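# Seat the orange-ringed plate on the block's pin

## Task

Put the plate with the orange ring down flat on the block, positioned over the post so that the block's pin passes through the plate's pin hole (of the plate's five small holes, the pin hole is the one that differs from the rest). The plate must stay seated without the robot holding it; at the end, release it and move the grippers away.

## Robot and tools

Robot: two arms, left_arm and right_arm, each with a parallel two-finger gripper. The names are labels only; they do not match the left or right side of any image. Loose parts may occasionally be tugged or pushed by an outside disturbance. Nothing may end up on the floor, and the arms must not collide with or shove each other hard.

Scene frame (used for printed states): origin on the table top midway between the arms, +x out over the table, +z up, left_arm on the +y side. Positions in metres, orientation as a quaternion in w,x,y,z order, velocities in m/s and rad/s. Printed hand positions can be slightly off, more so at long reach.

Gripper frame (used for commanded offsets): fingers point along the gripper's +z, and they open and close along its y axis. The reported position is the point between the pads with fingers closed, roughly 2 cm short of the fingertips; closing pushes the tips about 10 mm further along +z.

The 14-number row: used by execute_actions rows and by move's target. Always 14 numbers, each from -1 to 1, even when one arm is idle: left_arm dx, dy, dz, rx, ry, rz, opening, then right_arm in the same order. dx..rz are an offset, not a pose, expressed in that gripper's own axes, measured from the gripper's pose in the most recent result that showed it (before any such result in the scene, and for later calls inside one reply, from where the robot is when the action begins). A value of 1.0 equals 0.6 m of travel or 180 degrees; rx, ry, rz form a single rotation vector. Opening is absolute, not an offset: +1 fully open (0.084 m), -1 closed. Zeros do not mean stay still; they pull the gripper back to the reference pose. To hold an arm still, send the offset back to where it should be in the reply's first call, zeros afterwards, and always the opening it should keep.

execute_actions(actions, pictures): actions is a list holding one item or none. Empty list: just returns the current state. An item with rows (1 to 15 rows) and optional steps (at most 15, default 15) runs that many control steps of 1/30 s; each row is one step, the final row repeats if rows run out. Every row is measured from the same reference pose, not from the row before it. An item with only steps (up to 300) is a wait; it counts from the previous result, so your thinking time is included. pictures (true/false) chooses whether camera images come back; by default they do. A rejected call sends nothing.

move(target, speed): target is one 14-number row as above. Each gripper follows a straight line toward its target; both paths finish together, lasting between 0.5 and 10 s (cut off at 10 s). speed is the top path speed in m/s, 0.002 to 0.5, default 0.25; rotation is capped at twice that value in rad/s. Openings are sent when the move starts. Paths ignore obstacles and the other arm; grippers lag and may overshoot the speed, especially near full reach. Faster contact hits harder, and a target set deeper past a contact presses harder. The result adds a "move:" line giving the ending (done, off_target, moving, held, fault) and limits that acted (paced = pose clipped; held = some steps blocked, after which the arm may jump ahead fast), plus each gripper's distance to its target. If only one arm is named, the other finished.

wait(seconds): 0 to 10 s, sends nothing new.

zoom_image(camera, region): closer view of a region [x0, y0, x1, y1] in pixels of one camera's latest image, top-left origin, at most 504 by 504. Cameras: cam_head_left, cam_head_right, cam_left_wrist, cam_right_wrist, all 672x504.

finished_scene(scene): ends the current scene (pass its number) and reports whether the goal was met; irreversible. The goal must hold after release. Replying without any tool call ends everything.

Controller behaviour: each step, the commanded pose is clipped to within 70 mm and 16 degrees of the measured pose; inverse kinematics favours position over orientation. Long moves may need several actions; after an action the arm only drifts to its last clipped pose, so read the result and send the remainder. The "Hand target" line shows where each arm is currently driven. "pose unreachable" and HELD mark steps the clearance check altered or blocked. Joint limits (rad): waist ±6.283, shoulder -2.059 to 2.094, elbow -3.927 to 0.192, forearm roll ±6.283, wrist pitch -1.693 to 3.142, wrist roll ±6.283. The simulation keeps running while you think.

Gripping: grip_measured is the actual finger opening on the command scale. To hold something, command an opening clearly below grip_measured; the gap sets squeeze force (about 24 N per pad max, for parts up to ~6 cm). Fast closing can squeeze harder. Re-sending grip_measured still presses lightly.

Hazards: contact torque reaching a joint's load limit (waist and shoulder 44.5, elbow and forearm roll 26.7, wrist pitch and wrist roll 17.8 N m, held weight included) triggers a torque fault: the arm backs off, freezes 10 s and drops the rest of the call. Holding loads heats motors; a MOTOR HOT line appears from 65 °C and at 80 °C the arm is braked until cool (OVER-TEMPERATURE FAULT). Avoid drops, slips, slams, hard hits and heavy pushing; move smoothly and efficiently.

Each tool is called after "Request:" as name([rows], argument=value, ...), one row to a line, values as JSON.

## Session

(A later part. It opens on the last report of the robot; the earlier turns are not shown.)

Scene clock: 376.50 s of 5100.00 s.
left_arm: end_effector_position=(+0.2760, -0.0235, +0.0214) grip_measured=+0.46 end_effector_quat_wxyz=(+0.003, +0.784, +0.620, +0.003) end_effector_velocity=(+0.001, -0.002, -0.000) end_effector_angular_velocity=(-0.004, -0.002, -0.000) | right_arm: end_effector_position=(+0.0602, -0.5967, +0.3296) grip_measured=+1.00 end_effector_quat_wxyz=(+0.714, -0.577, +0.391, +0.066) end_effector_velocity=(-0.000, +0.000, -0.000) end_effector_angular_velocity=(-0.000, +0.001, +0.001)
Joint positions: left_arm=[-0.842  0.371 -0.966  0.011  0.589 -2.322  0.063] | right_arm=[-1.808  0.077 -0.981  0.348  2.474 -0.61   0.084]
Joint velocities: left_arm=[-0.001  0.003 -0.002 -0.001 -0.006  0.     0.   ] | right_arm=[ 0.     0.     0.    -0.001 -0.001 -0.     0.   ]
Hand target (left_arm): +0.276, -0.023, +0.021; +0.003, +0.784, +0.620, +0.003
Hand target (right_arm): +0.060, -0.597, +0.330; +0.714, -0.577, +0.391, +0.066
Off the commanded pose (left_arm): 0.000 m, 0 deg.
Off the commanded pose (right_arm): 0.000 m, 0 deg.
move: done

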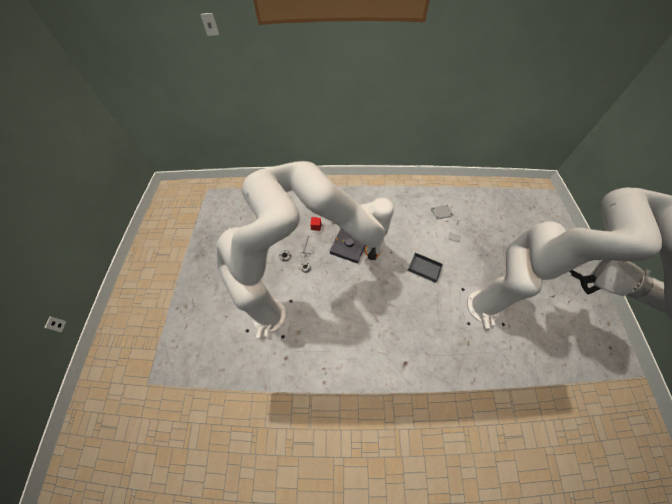

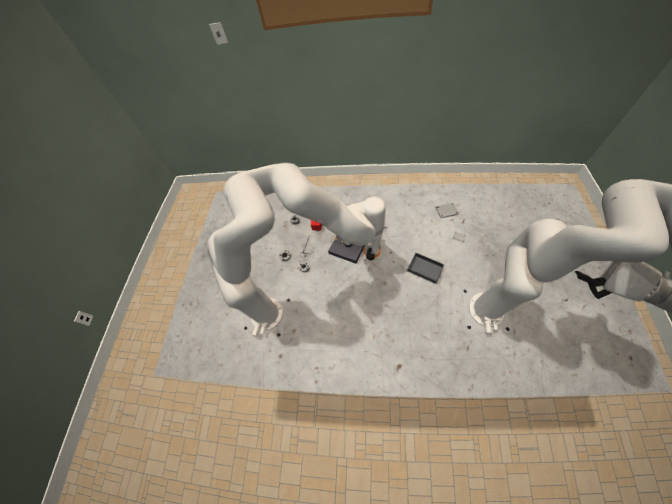

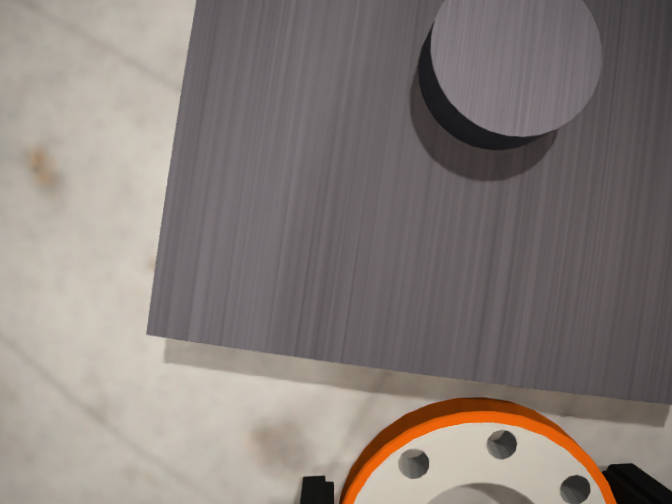

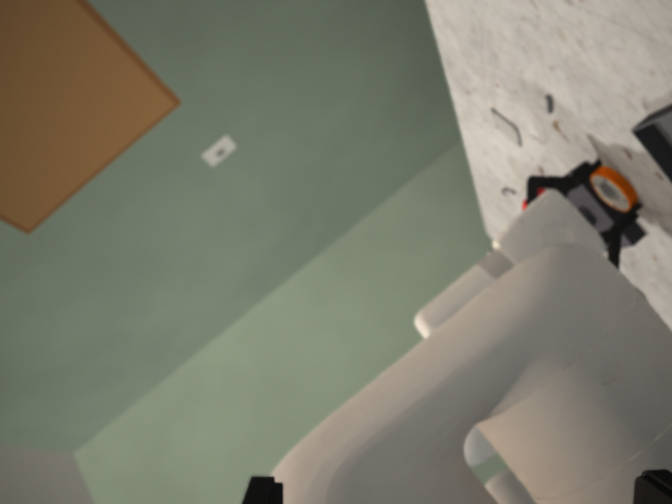

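Request:
move(target=[0,0,0.0025,0,0,0,-0.6,0,0,0,0,0,0,1], speed=0.01)

Request:
move(target=[0,0,0,0,0,0,0.62,0,0,0,0,0,0,1])

Request:
move(target=[0,0,0,0,0,0,-0.6,0,0,0,0,0,0,1])

Scene clock: 393.43 s of 5100.00 s.
left_arm: end_effector_position=(+0.2760, -0.0235, +0.0200) grip_measured=+0.46 end_effector_quat_wxyz=(+0.003, +0.784, +0.620, +0.003) end_effector_velocity=(+0.001, -0.000, +0.000) end_effector_angular_velocity=(-0.001, -0.001, +0.001) | right_arm: end_effector_position=(+0.0602, -0.5967, +0.3296) grip_measured=+1.00 end_effector_quat_wxyz=(+0.714, -0.577, +0.391, +0.066) end_effector_velocity=(-0.000, -0.000, -0.000) end_effector_angular_velocity=(+0.000, +0.000, -0.002)
Joint positions: left_arm=[-0.842  0.375 -0.966  0.011  0.585 -2.322  0.063] | right_arm=[-1.808  0.077 -0.981  0.348  2.474 -0.61   0.084]
Joint velocities: left_arm=[ 0.001  0.001 -0.001 -0.    -0.001 -0.     0.   ] | right_arm=[-0.002  0.     0.     0.001 -0.     0.    -0.   ]
Hand target (left_arm): +0.276, -0.023, +0.020; +0.003, +0.784, +0.620, +0.003
Hand target (right_arm): +0.060, -0.597, +0.330; +0.714, -0.577, +0.391, +0.066
Off the commanded pose (left_arm): 0.000 m, 0 deg.
Off the commanded pose (right_arm): 0.000 m, 0 deg.
After step 90, 13.23 s passed at rest.
move: done

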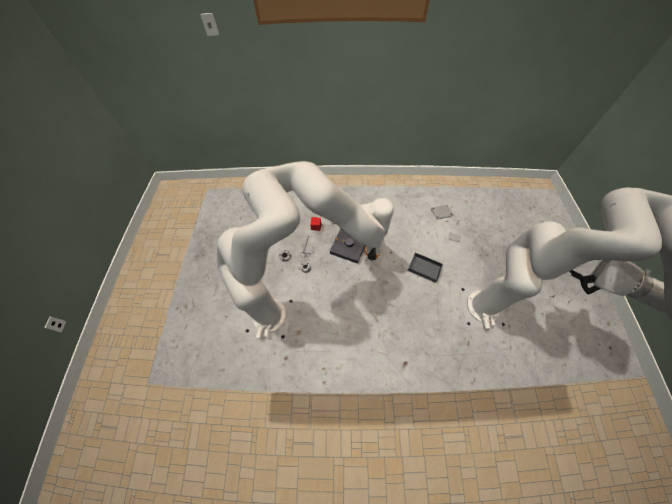

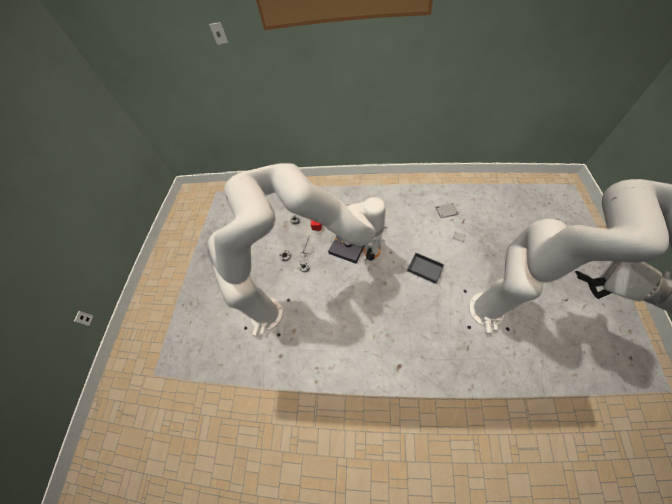

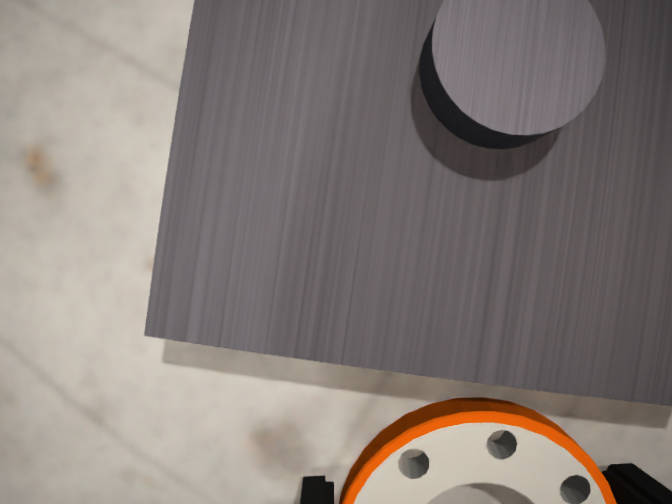

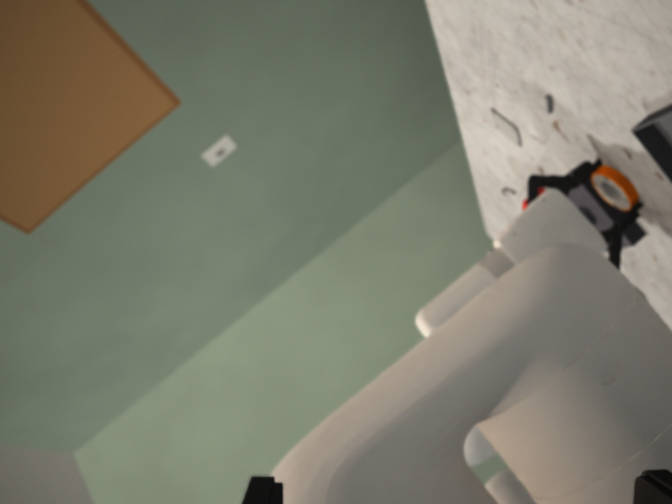

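Scene clock: 393.93 s of 5100.00 s.
left_arm: end_effector_position=(+0.2760, -0.0235, +0.0200) grip_measured=+0.61 end_effector_quat_wxyz=(+0.003, +0.784, +0.620, +0.003) end_effector_velocity=(-0.000, -0.000, -0.000) end_effector_angular_velocity=(-0.000, +0.000, -0.000) | right_arm: end_effector_position=(+0.0602, -0.5967, +0.3296) grip_measured=+1.00 end_effector_quat_wxyz=(+0.714, -0.577, +0.391, +0.066) end_effector_velocity=(+0.000, -0.000, -0.000) end_effector_angular_velocity=(-0.001, -0.000, -0.001)
Joint positions: left_arm=[-0.842  0.375 -0.966  0.011  0.585 -2.322  0.07 ] | right_arm=[-1.808  0.077 -0.981  0.348  2.474 -0.61   0.084]
Joint velocities: left_arm=[-0.001  0.001 -0.001 -0.001  0.     0.    -0.   ] | right_arm=[-0.    -0.    -0.     0.002 -0.001  0.001  0.   ]
Hand target (left_arm): +0.276, -0.023, +0.020; +0.003, +0.784, +0.620, +0.003
Hand target (right_arm): +0.060, -0.597, +0.330; +0.714, -0.577, +0.391, +0.066
Off the commanded pose (left_arm): 0.000 m, 0 deg.
Off the commanded pose (right_arm): 0.000 m, 0 deg.
move: done

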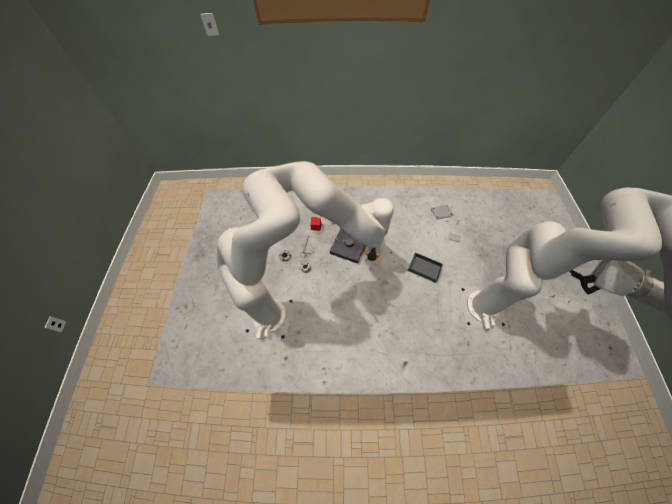

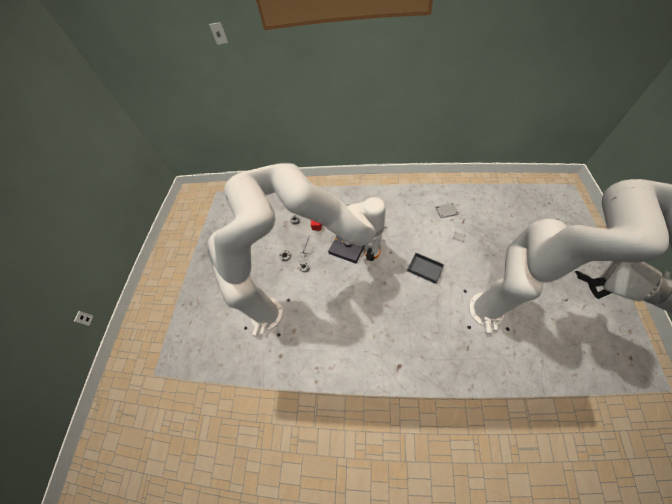

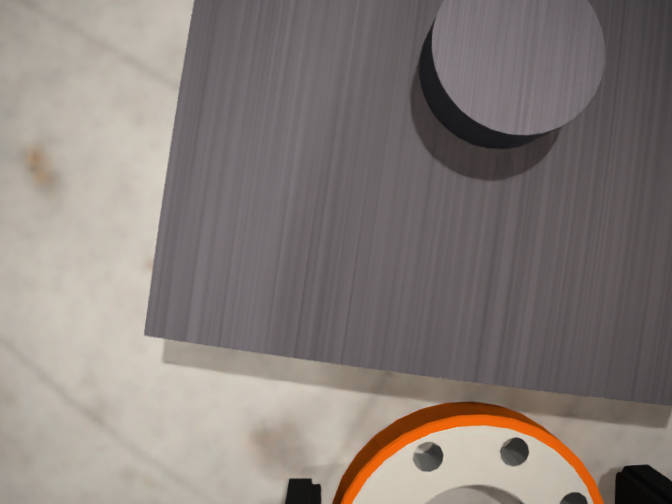

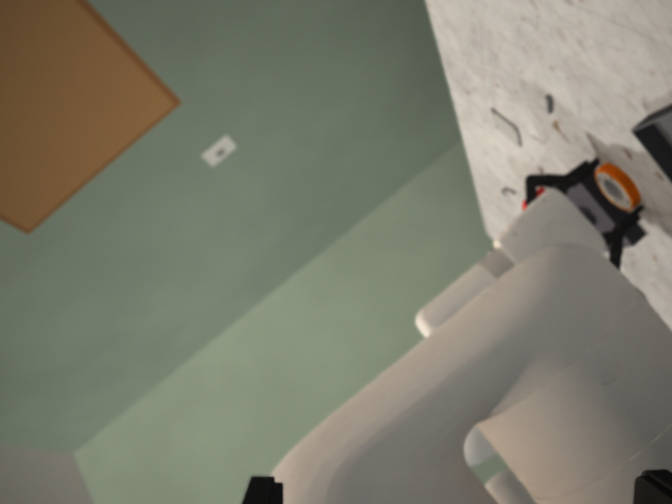

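Scene clock: 394.43 s of 5100.00 s.
left_arm: end_effector_position=(+0.2761, -0.0236, +0.0201) grip_measured=+0.45 end_effector_quat_wxyz=(+0.003, +0.784, +0.620, +0.003) end_effector_velocity=(+0.000, +0.001, -0.001) end_effector_angular_velocity=(+0.002, -0.000, -0.002) | right_arm: end_effector_position=(+0.0602, -0.5967, +0.3296) grip_measured=+1.00 end_effector_quat_wxyz=(+0.714, -0.577, +0.391, +0.066) end_effector_velocity=(-0.000, -0.000, -0.000) end_effector_angular_velocity=(-0.000, +0.001, -0.001)
Joint positions: left_arm=[-0.842  0.375 -0.966  0.011  0.585 -2.322  0.063] | right_arm=[-1.808  0.077 -0.981  0.348  2.474 -0.61   0.084]
Joint velocities: left_arm=[0.001 0.001 0.001 0.003 0.    0.    0.   ] | right_arm=[-0.     0.    -0.     0.    -0.001  0.001 -0.   ]
Hand target (left_arm): +0.276, -0.024, +0.020; +0.003, +0.784, +0.620, +0.003
Hand target (right_arm): +0.060, -0.597, +0.330; +0.714, -0.577, +0.391, +0.066
Off the commanded pose (left_arm): 0.000 m, 0 deg.
Off the commanded pose (right_arm): 0.000 m, 0 deg.
move: done

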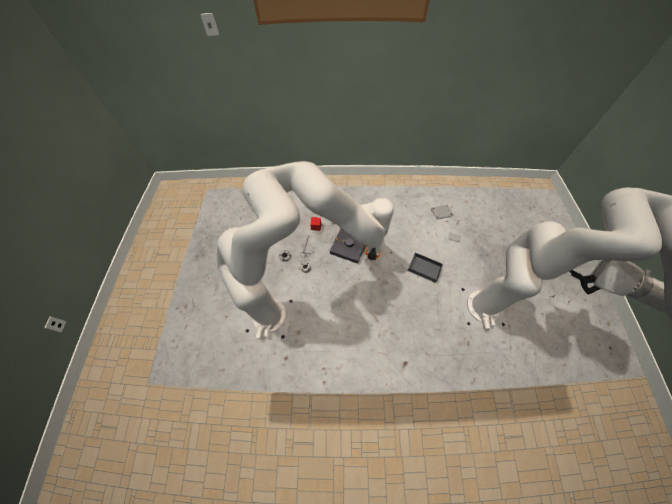

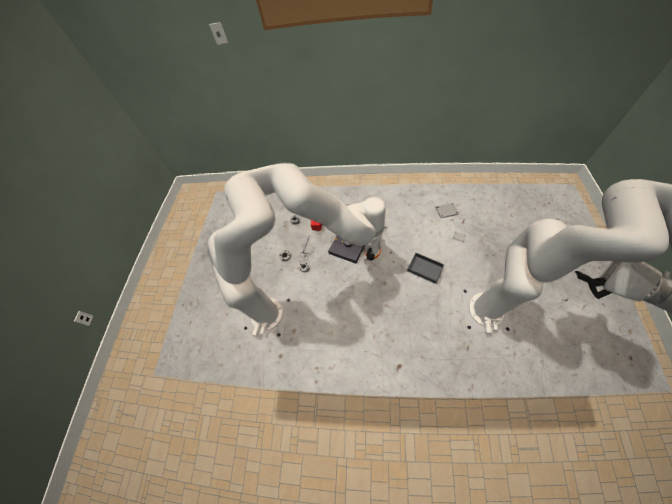

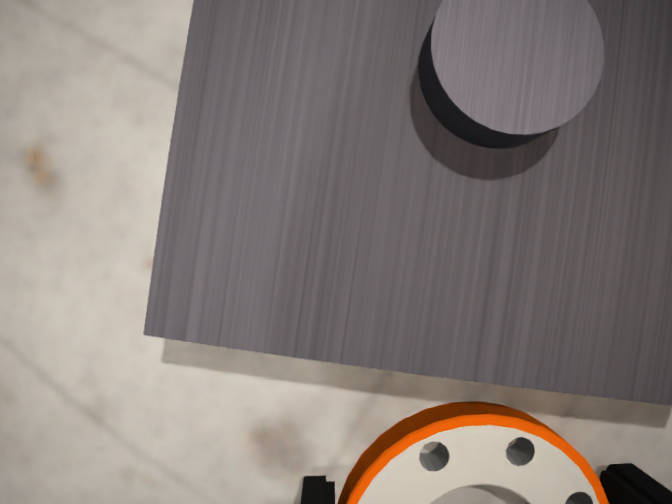

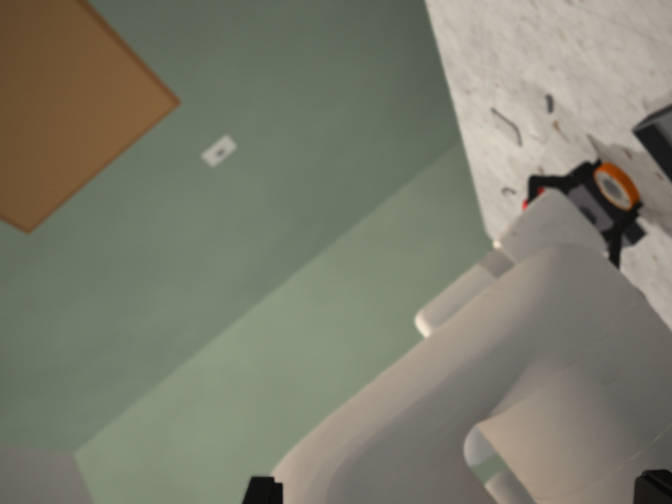

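Request:
move(target=[0,0,-0.0667,0,0,-0.0556,-0.6,0,0,0,0,0,0,1], speed=0.06)

Request:
wait(seconds=0.5)

Request:
zoom_image(camera="cam_left_wrist", region=[372, 384, 612, 504])

Request:
zoom_image(camera="cam_left_wrist", region=[432, 0, 672, 240])

Scene clock: 405.10 s of 5100.00 s.
left_arm: end_effector_position=(+0.2757, -0.0235, +0.0598) grip_measured=+0.45 end_effector_quat_wxyz=(+0.004, +0.728, +0.686, +0.002) end_effector_velocity=(-0.001, +0.002, -0.001) end_effector_angular_velocity=(+0.006, +0.003, +0.008) | right_arm: end_effector_position=(+0.0602, -0.5967, +0.3296) grip_measured=+1.00 end_effector_quat_wxyz=(+0.714, -0.577, +0.391, +0.066) end_effector_velocity=(-0.000, +0.000, -0.000) end_effector_angular_velocity=(+0.001, +0.000, -0.000)
Joint positions: left_arm=[-0.843  0.283 -0.975  0.009  0.685 -2.495  0.063] | right_arm=[-1.808  0.077 -0.981  0.348  2.474 -0.61   0.084]
Joint velocities: left_arm=[ 0.001 -0.001  0.002  0.002  0.006 -0.009 -0.   ] | right_arm=[-0.001  0.     0.001 -0.001  0.    -0.     0.   ]
Hand target (left_arm): +0.276, -0.024, +0.060; +0.004, +0.727, +0.686, +0.002
Hand target (right_arm): +0.060, -0.597, +0.330; +0.714, -0.577, +0.391, +0.066
Off the commanded pose (left_arm): 0.000 m, 0 deg.
Off the commanded pose (right_arm): 0.000 m, 0 deg.
After step 90, 5.93 s passed at rest.
move: done

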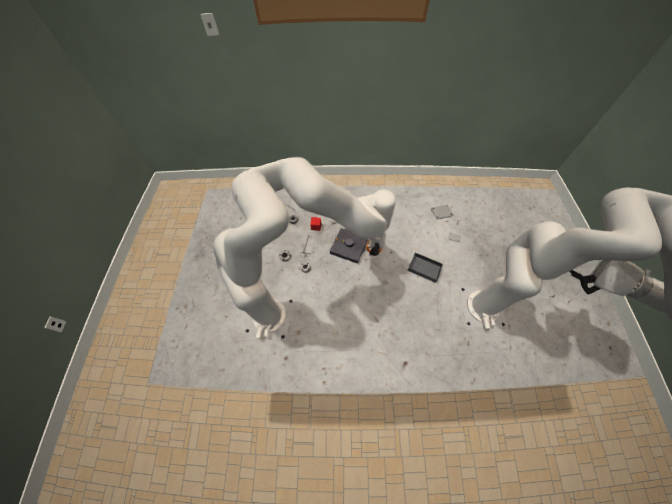

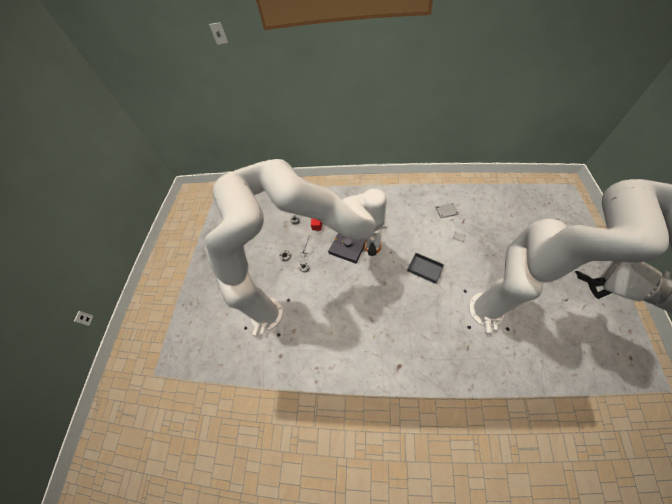

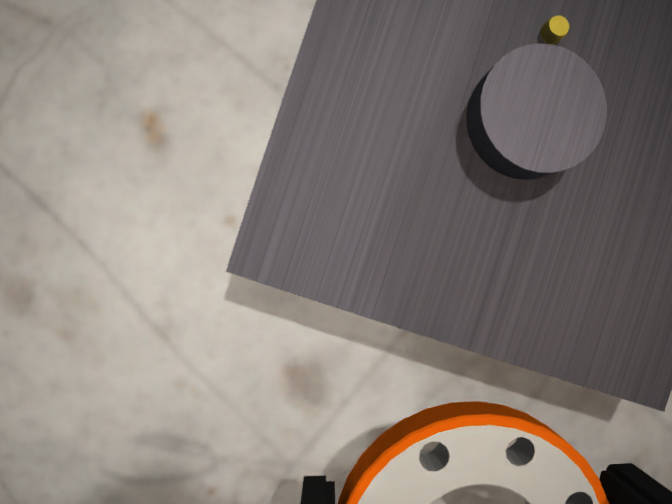

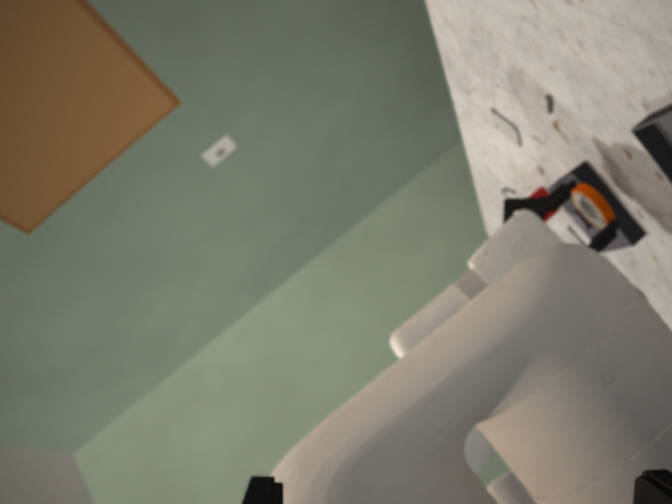

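Scene clock: 405.60 s of 5100.00 s.
left_arm: end_effector_position=(+0.2757, -0.0235, +0.0600) grip_measured=+0.45 end_effector_quat_wxyz=(+0.004, +0.727, +0.686, +0.002) end_effector_velocity=(+0.000, -0.001, +0.001) end_effector_angular_velocity=(-0.002, -0.000, -0.001) | right_arm: end_effector_position=(+0.0602, -0.5967, +0.3296) grip_measured=+1.00 end_effector_quat_wxyz=(+0.714, -0.577, +0.391, +0.066) end_effector_velocity=(+0.000, +0.000, +0.000) end_effector_angular_velocity=(+0.001, -0.001, +0.001)
Joint positions: left_arm=[-0.843  0.283 -0.975  0.009  0.686 -2.496  0.063] | right_arm=[-1.808  0.077 -0.981  0.348  2.474 -0.61   0.084]
Joint velocities: left_arm=[-0.    -0.001 -0.001 -0.002  0.     0.001 -0.   ] | right_arm=[ 0.001 -0.     0.     0.001  0.001 -0.    -0.   ]
Hand target (left_arm): +0.276, -0.024, +0.060; +0.004, +0.727, +0.686, +0.002
Hand target (right_arm): +0.060, -0.597, +0.330; +0.714, -0.577, +0.391, +0.066
Off the commanded pose (left_arm): 0.000 m, 0 deg.
Off the commanded pose (right_arm): 0.000 m, 0 deg.
Steps of this call (steps 1 to 15: nothing new was sent). Readings (end_effector_position):
1: left_arm (+0.2756, -0.0234, +0.0598) | right_arm (+0.0602, -0.5967, +0.3296)
2: left_arm (+0.2756, -0.0234, +0.0598) | right_arm (+0.0602, -0.5967, +0.3296)
4: left_arm (+0.2756, -0.0234, +0.0599) | right_arm (+0.0602, -0.5967, +0.3296)
8: left_arm (+0.2757, -0.0235, +0.0600) | right_arm (+0.0602, -0.5967, +0.3296)
15: the state above

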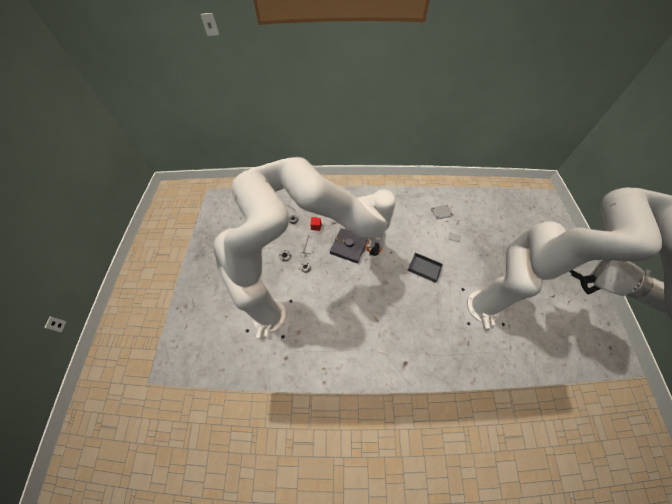

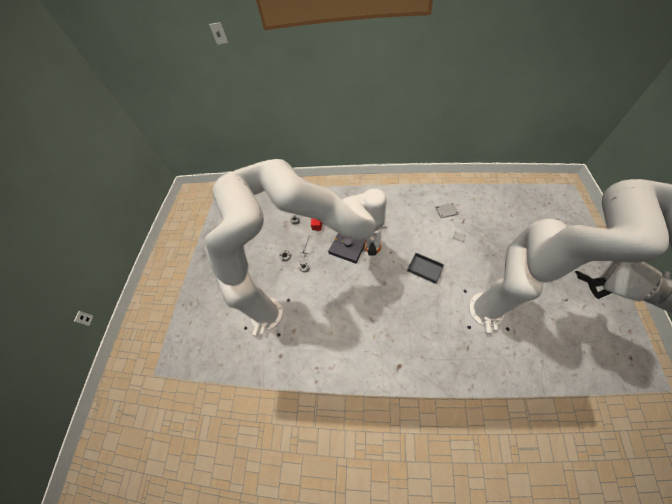

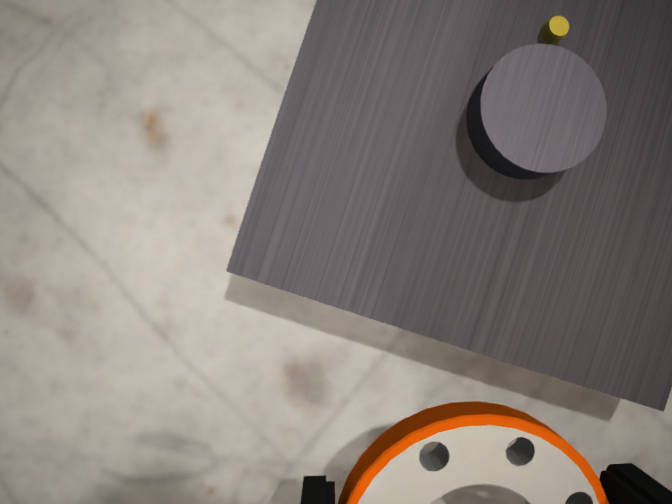

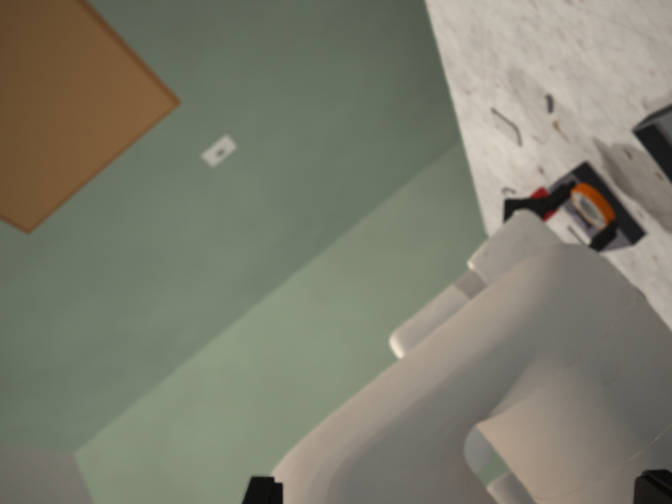

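Region (372, 384, 612, 504) of cam_left_wrist's 672x504 image, scaled by 2.100, with more detail than that image has.

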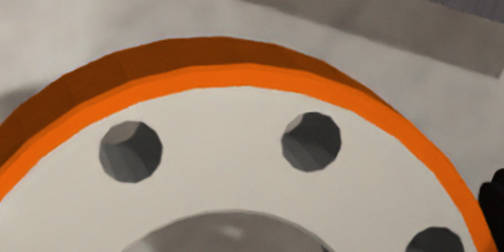

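Region (432, 0, 672, 240) of cam_left_wrist's 672x504 image, scaled by 2.100, with more detail than that image has.

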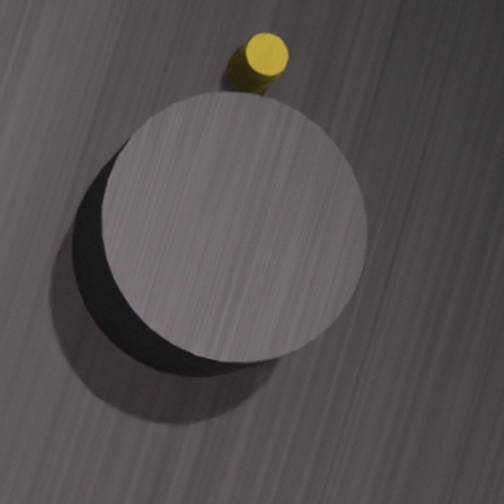

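Request:
move(target=[0.0863,0.0145,0,0,0,0,-0.6,0,0,0,0,0,0,1], speed=0.06)

Request:
wait(seconds=0.5)

Request:
zoom_image(camera="cam_left_wrist", region=[392, 200, 632, 440])

Scene clock: 424.03 s of 5100.00 s.
left_arm: end_effector_position=(+0.2872, +0.0274, +0.0600) grip_measured=+0.45 end_effector_quat_wxyz=(+0.004, +0.727, +0.686, +0.002) end_effector_velocity=(+0.001, +0.002, -0.000) end_effector_angular_velocity=(+0.000, -0.000, +0.000) | right_arm: end_effector_position=(+0.0602, -0.5967, +0.3296) grip_measured=+1.00 end_effector_quat_wxyz=(+0.714, -0.577, +0.391, +0.066) end_effector_velocity=(-0.001, +0.000, +0.000) end_effector_angular_velocity=(+0.001, +0.003, +0.002)
Joint positions: left_arm=[-0.758  0.188 -0.838  0.009  0.644 -2.411  0.063] | right_arm=[-1.808  0.077 -0.981  0.348  2.474 -0.61   0.084]
Joint velocities: left_arm=[ 0.005 -0.004  0.005  0.    -0.002  0.004 -0.   ] | right_arm=[-0.001 -0.    -0.    -0.003  0.001  0.001  0.   ]
Hand target (left_arm): +0.287, +0.028, +0.060; +0.004, +0.727, +0.686, +0.002
Hand target (right_arm): +0.060, -0.597, +0.330; +0.714, -0.577, +0.391, +0.066
Off the commanded pose (left_arm): 0.000 m, 0 deg.
Off the commanded pose (right_arm): 0.000 m, 0 deg.
After step 90, 14.23 s passed at rest.
move: done

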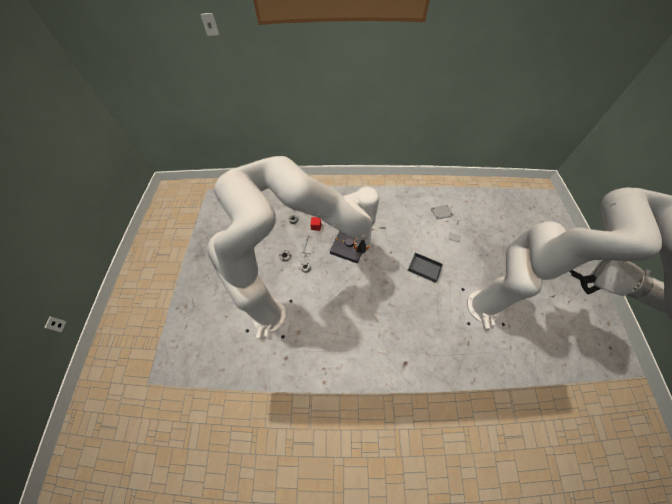

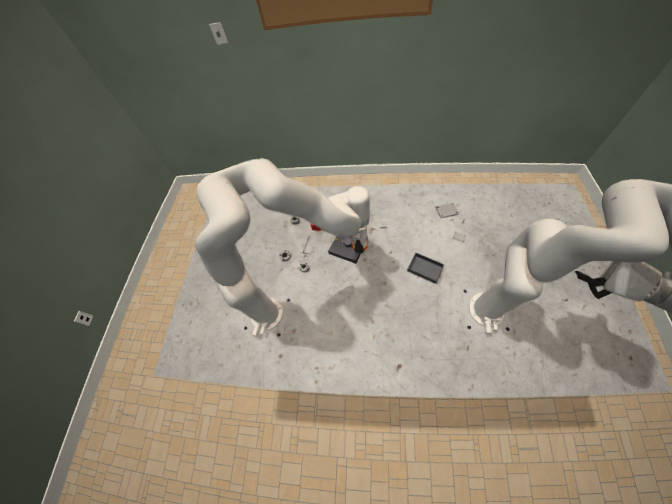

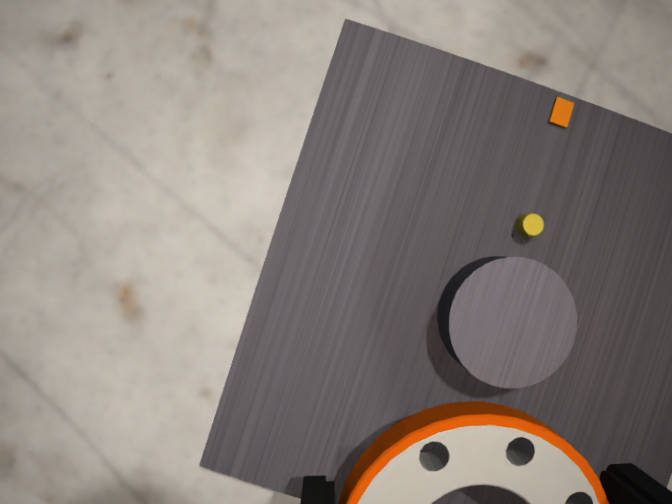

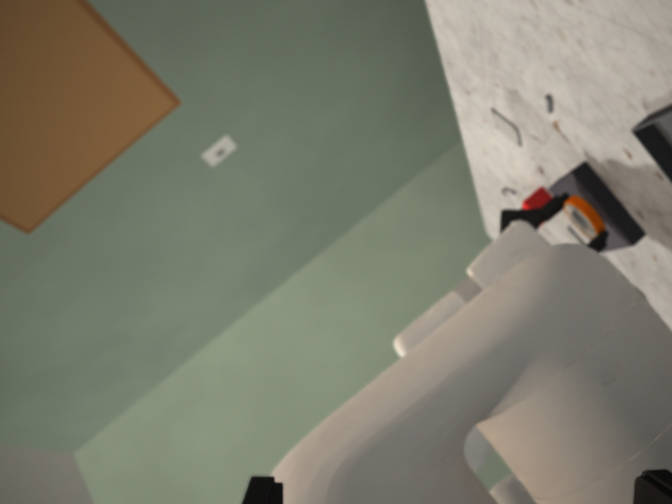

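Scene clock: 424.53 s of 5100.00 s.
left_arm: end_effector_position=(+0.2872, +0.0277, +0.0600) grip_measured=+0.45 end_effector_quat_wxyz=(+0.004, +0.727, +0.686, +0.002) end_effector_velocity=(+0.000, -0.000, +0.001) end_effector_angular_velocity=(-0.001, -0.001, +0.000) | right_arm: end_effector_position=(+0.0602, -0.5967, +0.3296) grip_measured=+1.00 end_effector_quat_wxyz=(+0.714, -0.577, +0.391, +0.066) end_effector_velocity=(-0.000, +0.000, -0.000) end_effector_angular_velocity=(+0.001, +0.001, +0.001)
Joint positions: left_arm=[-0.758  0.187 -0.838  0.009  0.643 -2.411  0.063] | right_arm=[-1.808  0.077 -0.981  0.348  2.474 -0.61   0.084]
Joint velocities: left_arm=[ 0.    -0.001 -0.001 -0.     0.     0.     0.   ] | right_arm=[ 0.     0.     0.    -0.001  0.    -0.     0.   ]
Hand target (left_arm): +0.287, +0.028, +0.060; +0.004, +0.727, +0.686, +0.002
Hand target (right_arm): +0.060, -0.597, +0.330; +0.714, -0.577, +0.391, +0.066
Off the commanded pose (left_arm): 0.000 m, 0 deg.
Off the commanded pose (right_arm): 0.000 m, 0 deg.
Steps of this call (steps 1 to 15: nothing new was sent). Readings (end_effector_position):
1: left_arm (+0.2872, +0.0275, +0.0600) | right_arm (+0.0602, -0.5967, +0.3296)
2: left_arm (+0.2872, +0.0275, +0.0600) | right_arm (+0.0602, -0.5967, +0.3296)
4: left_arm (+0.2872, +0.0276, +0.0600) | right_arm (+0.0602, -0.5967, +0.3296)
8: left_arm (+0.2872, +0.0277, +0.0600) | right_arm (+0.0602, -0.5967, +0.3296)
15: the state above

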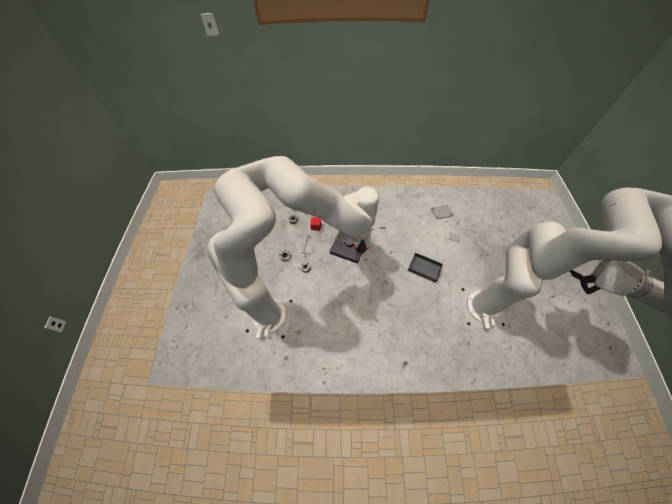

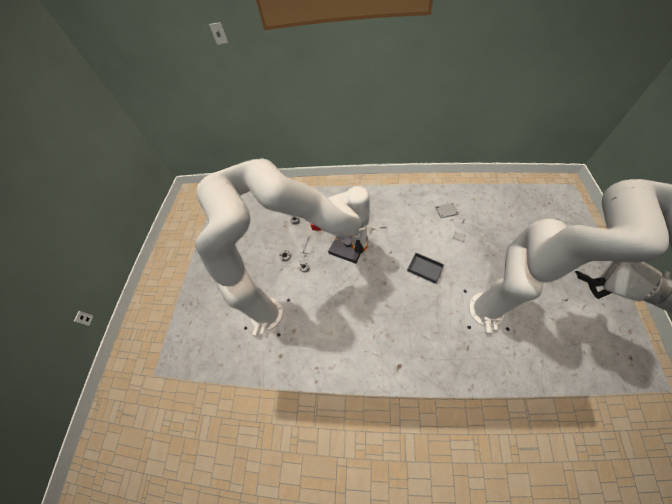

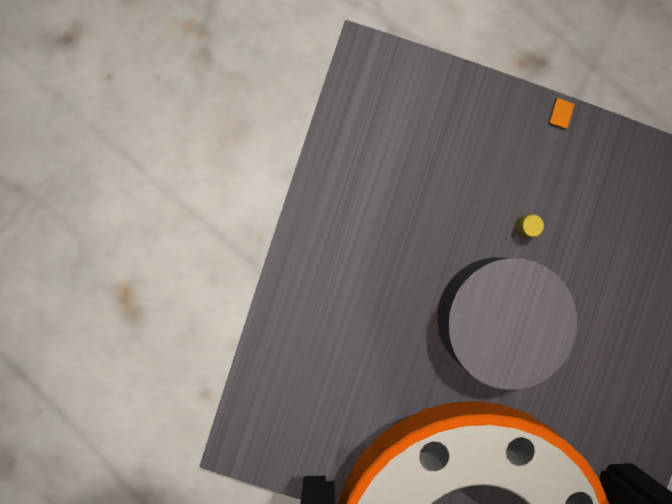

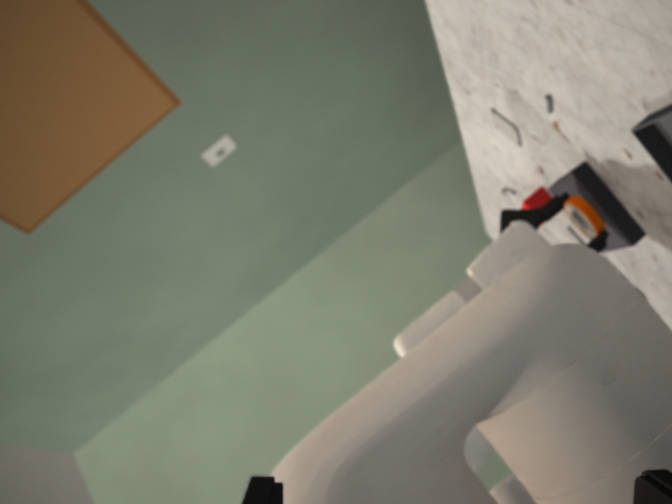

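Region (392, 200, 632, 440) of cam_left_wrist's 672x504 image, scaled by 2.100, with more detail than that image has.

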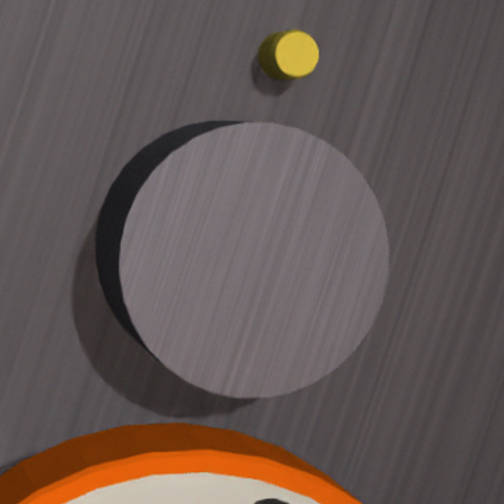

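Request:
move(target=[0.0850,0.01795,-0.002,0,0,-0.011,-0.6,0,0,0,0,0,0,1], speed=0.05)

Request:
wait(seconds=0.7)

Scene clock: 452.77 s of 5100.00 s.
left_arm: end_effector_position=(+0.3007, +0.0777, +0.0612) grip_measured=+0.45 end_effector_quat_wxyz=(+0.004, +0.716, +0.699, +0.002) end_effector_velocity=(+0.000, +0.001, +0.000) end_effector_angular_velocity=(-0.001, +0.000, +0.001) | right_arm: end_effector_position=(+0.0602, -0.5967, +0.3296) grip_measured=+1.00 end_effector_quat_wxyz=(+0.714, -0.577, +0.391, +0.066) end_effector_velocity=(+0.000, +0.000, +0.000) end_effector_angular_velocity=(+0.001, +0.000, +0.001)
Joint positions: left_arm=[-0.658  0.104 -0.73   0.008  0.618 -2.345  0.063] | right_arm=[-1.808  0.077 -0.981  0.348  2.474 -0.61   0.084]
Joint velocities: left_arm=[ 0.003 -0.002  0.003 -0.001 -0.001  0.003 -0.   ] | right_arm=[ 0.001 -0.     0.    -0.     0.001  0.001 -0.   ]
Hand target (left_arm): +0.301, +0.078, +0.061; +0.004, +0.715, +0.699, +0.002
Hand target (right_arm): +0.060, -0.597, +0.330; +0.714, -0.577, +0.391, +0.066
Off the commanded pose (left_arm): 0.000 m, 0 deg.
Off the commanded pose (right_arm): 0.000 m, 0 deg.
After step 90, 23.87 s passed at rest.
move: done

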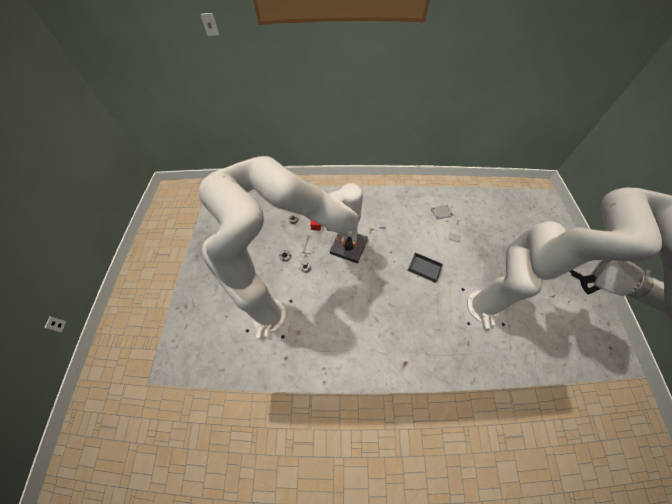

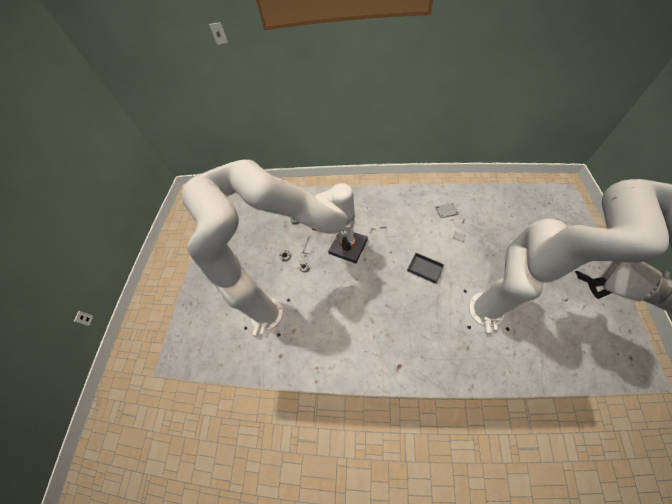

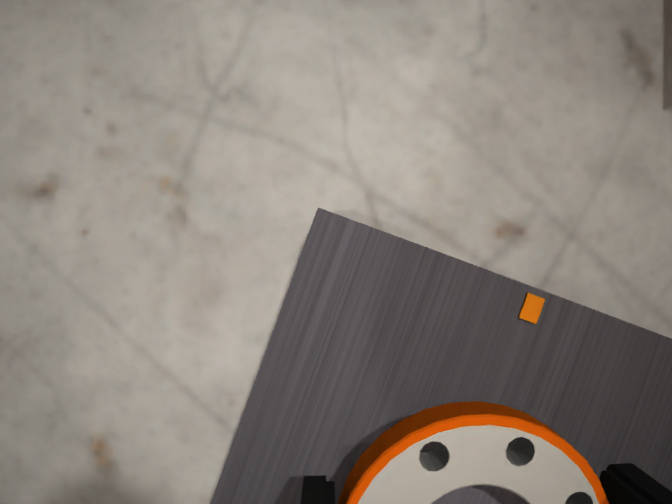

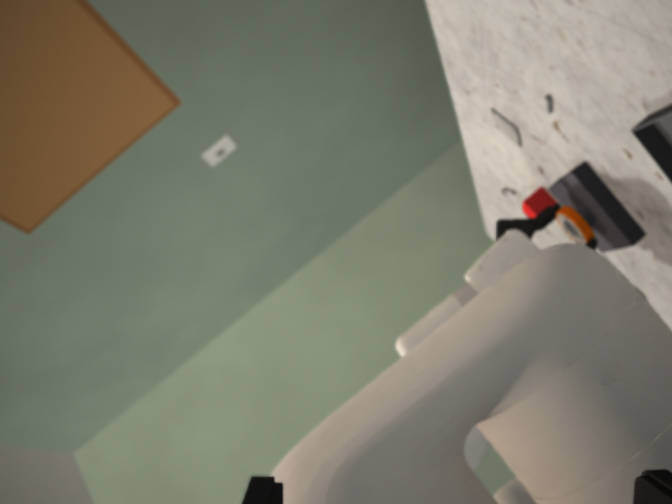

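Scene clock: 453.47 s of 5100.00 s.
left_arm: end_effector_position=(+0.3007, +0.0780, +0.0612) grip_measured=+0.45 end_effector_quat_wxyz=(+0.004, +0.715, +0.699, +0.002) end_effector_velocity=(-0.000, -0.001, +0.000) end_effector_angular_velocity=(+0.000, -0.001, -0.004) | right_arm: end_effector_position=(+0.0602, -0.5967, +0.3296) grip_measured=+1.00 end_effector_quat_wxyz=(+0.714, -0.577, +0.391, +0.066) end_effector_velocity=(-0.000, +0.000, +0.000) end_effector_angular_velocity=(+0.000, -0.001, +0.000)
Joint positions: left_arm=[-0.658  0.104 -0.729  0.008  0.618 -2.345  0.063] | right_arm=[-1.808  0.077 -0.981  0.348  2.474 -0.61   0.084]
Joint velocities: left_arm=[-0.001  0.    -0.001  0.001  0.001  0.002 -0.   ] | right_arm=[-0.    -0.     0.    -0.     0.001 -0.001 -0.   ]
Hand target (left_arm): +0.301, +0.078, +0.061; +0.004, +0.715, +0.699, +0.002
Hand target (right_arm): +0.060, -0.597, +0.330; +0.714, -0.577, +0.391, +0.066
Off the commanded pose (left_arm): 0.000 m, 0 deg.
Off the commanded pose (right_arm): 0.000 m, 0 deg.
Steps of this call (steps 1 to 21: nothing new was sent). Readings (end_effector_position):
1: left_arm (+0.3007, +0.0778, +0.0612) | right_arm (+0.0602, -0.5967, +0.3296)
2: left_arm (+0.3007, +0.0778, +0.0612) | right_arm (+0.0602, -0.5967, +0.3296)
4: left_arm (+0.3007, +0.0779, +0.0612) | right_arm (+0.0602, -0.5967, +0.3296)
8: left_arm (+0.3007, +0.0779, +0.0612) | right_arm (+0.0602, -0.5967, +0.3296)
21: the state above

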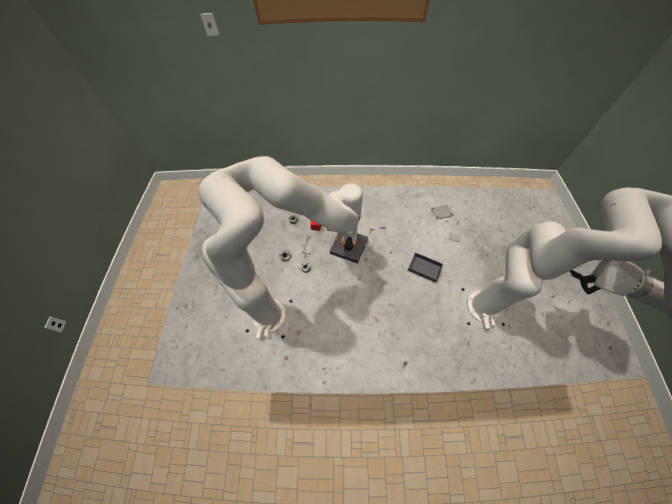

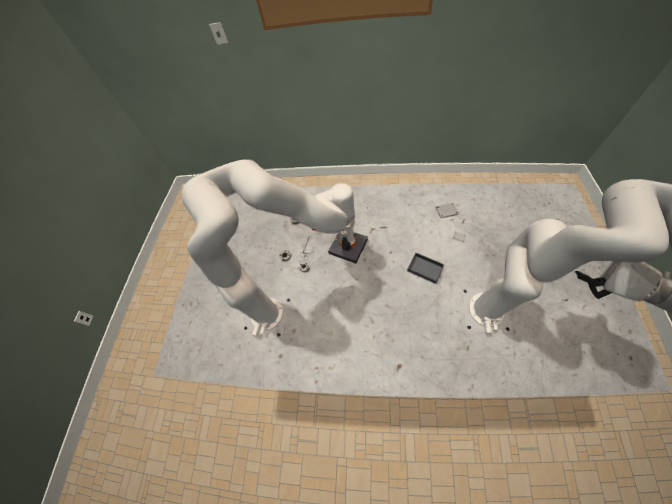

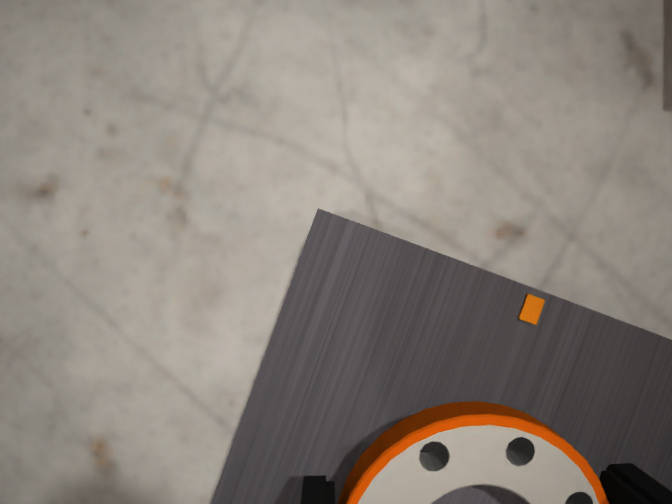

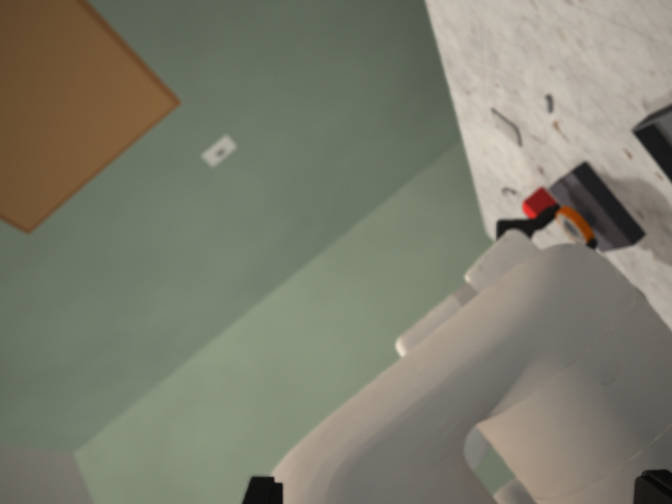

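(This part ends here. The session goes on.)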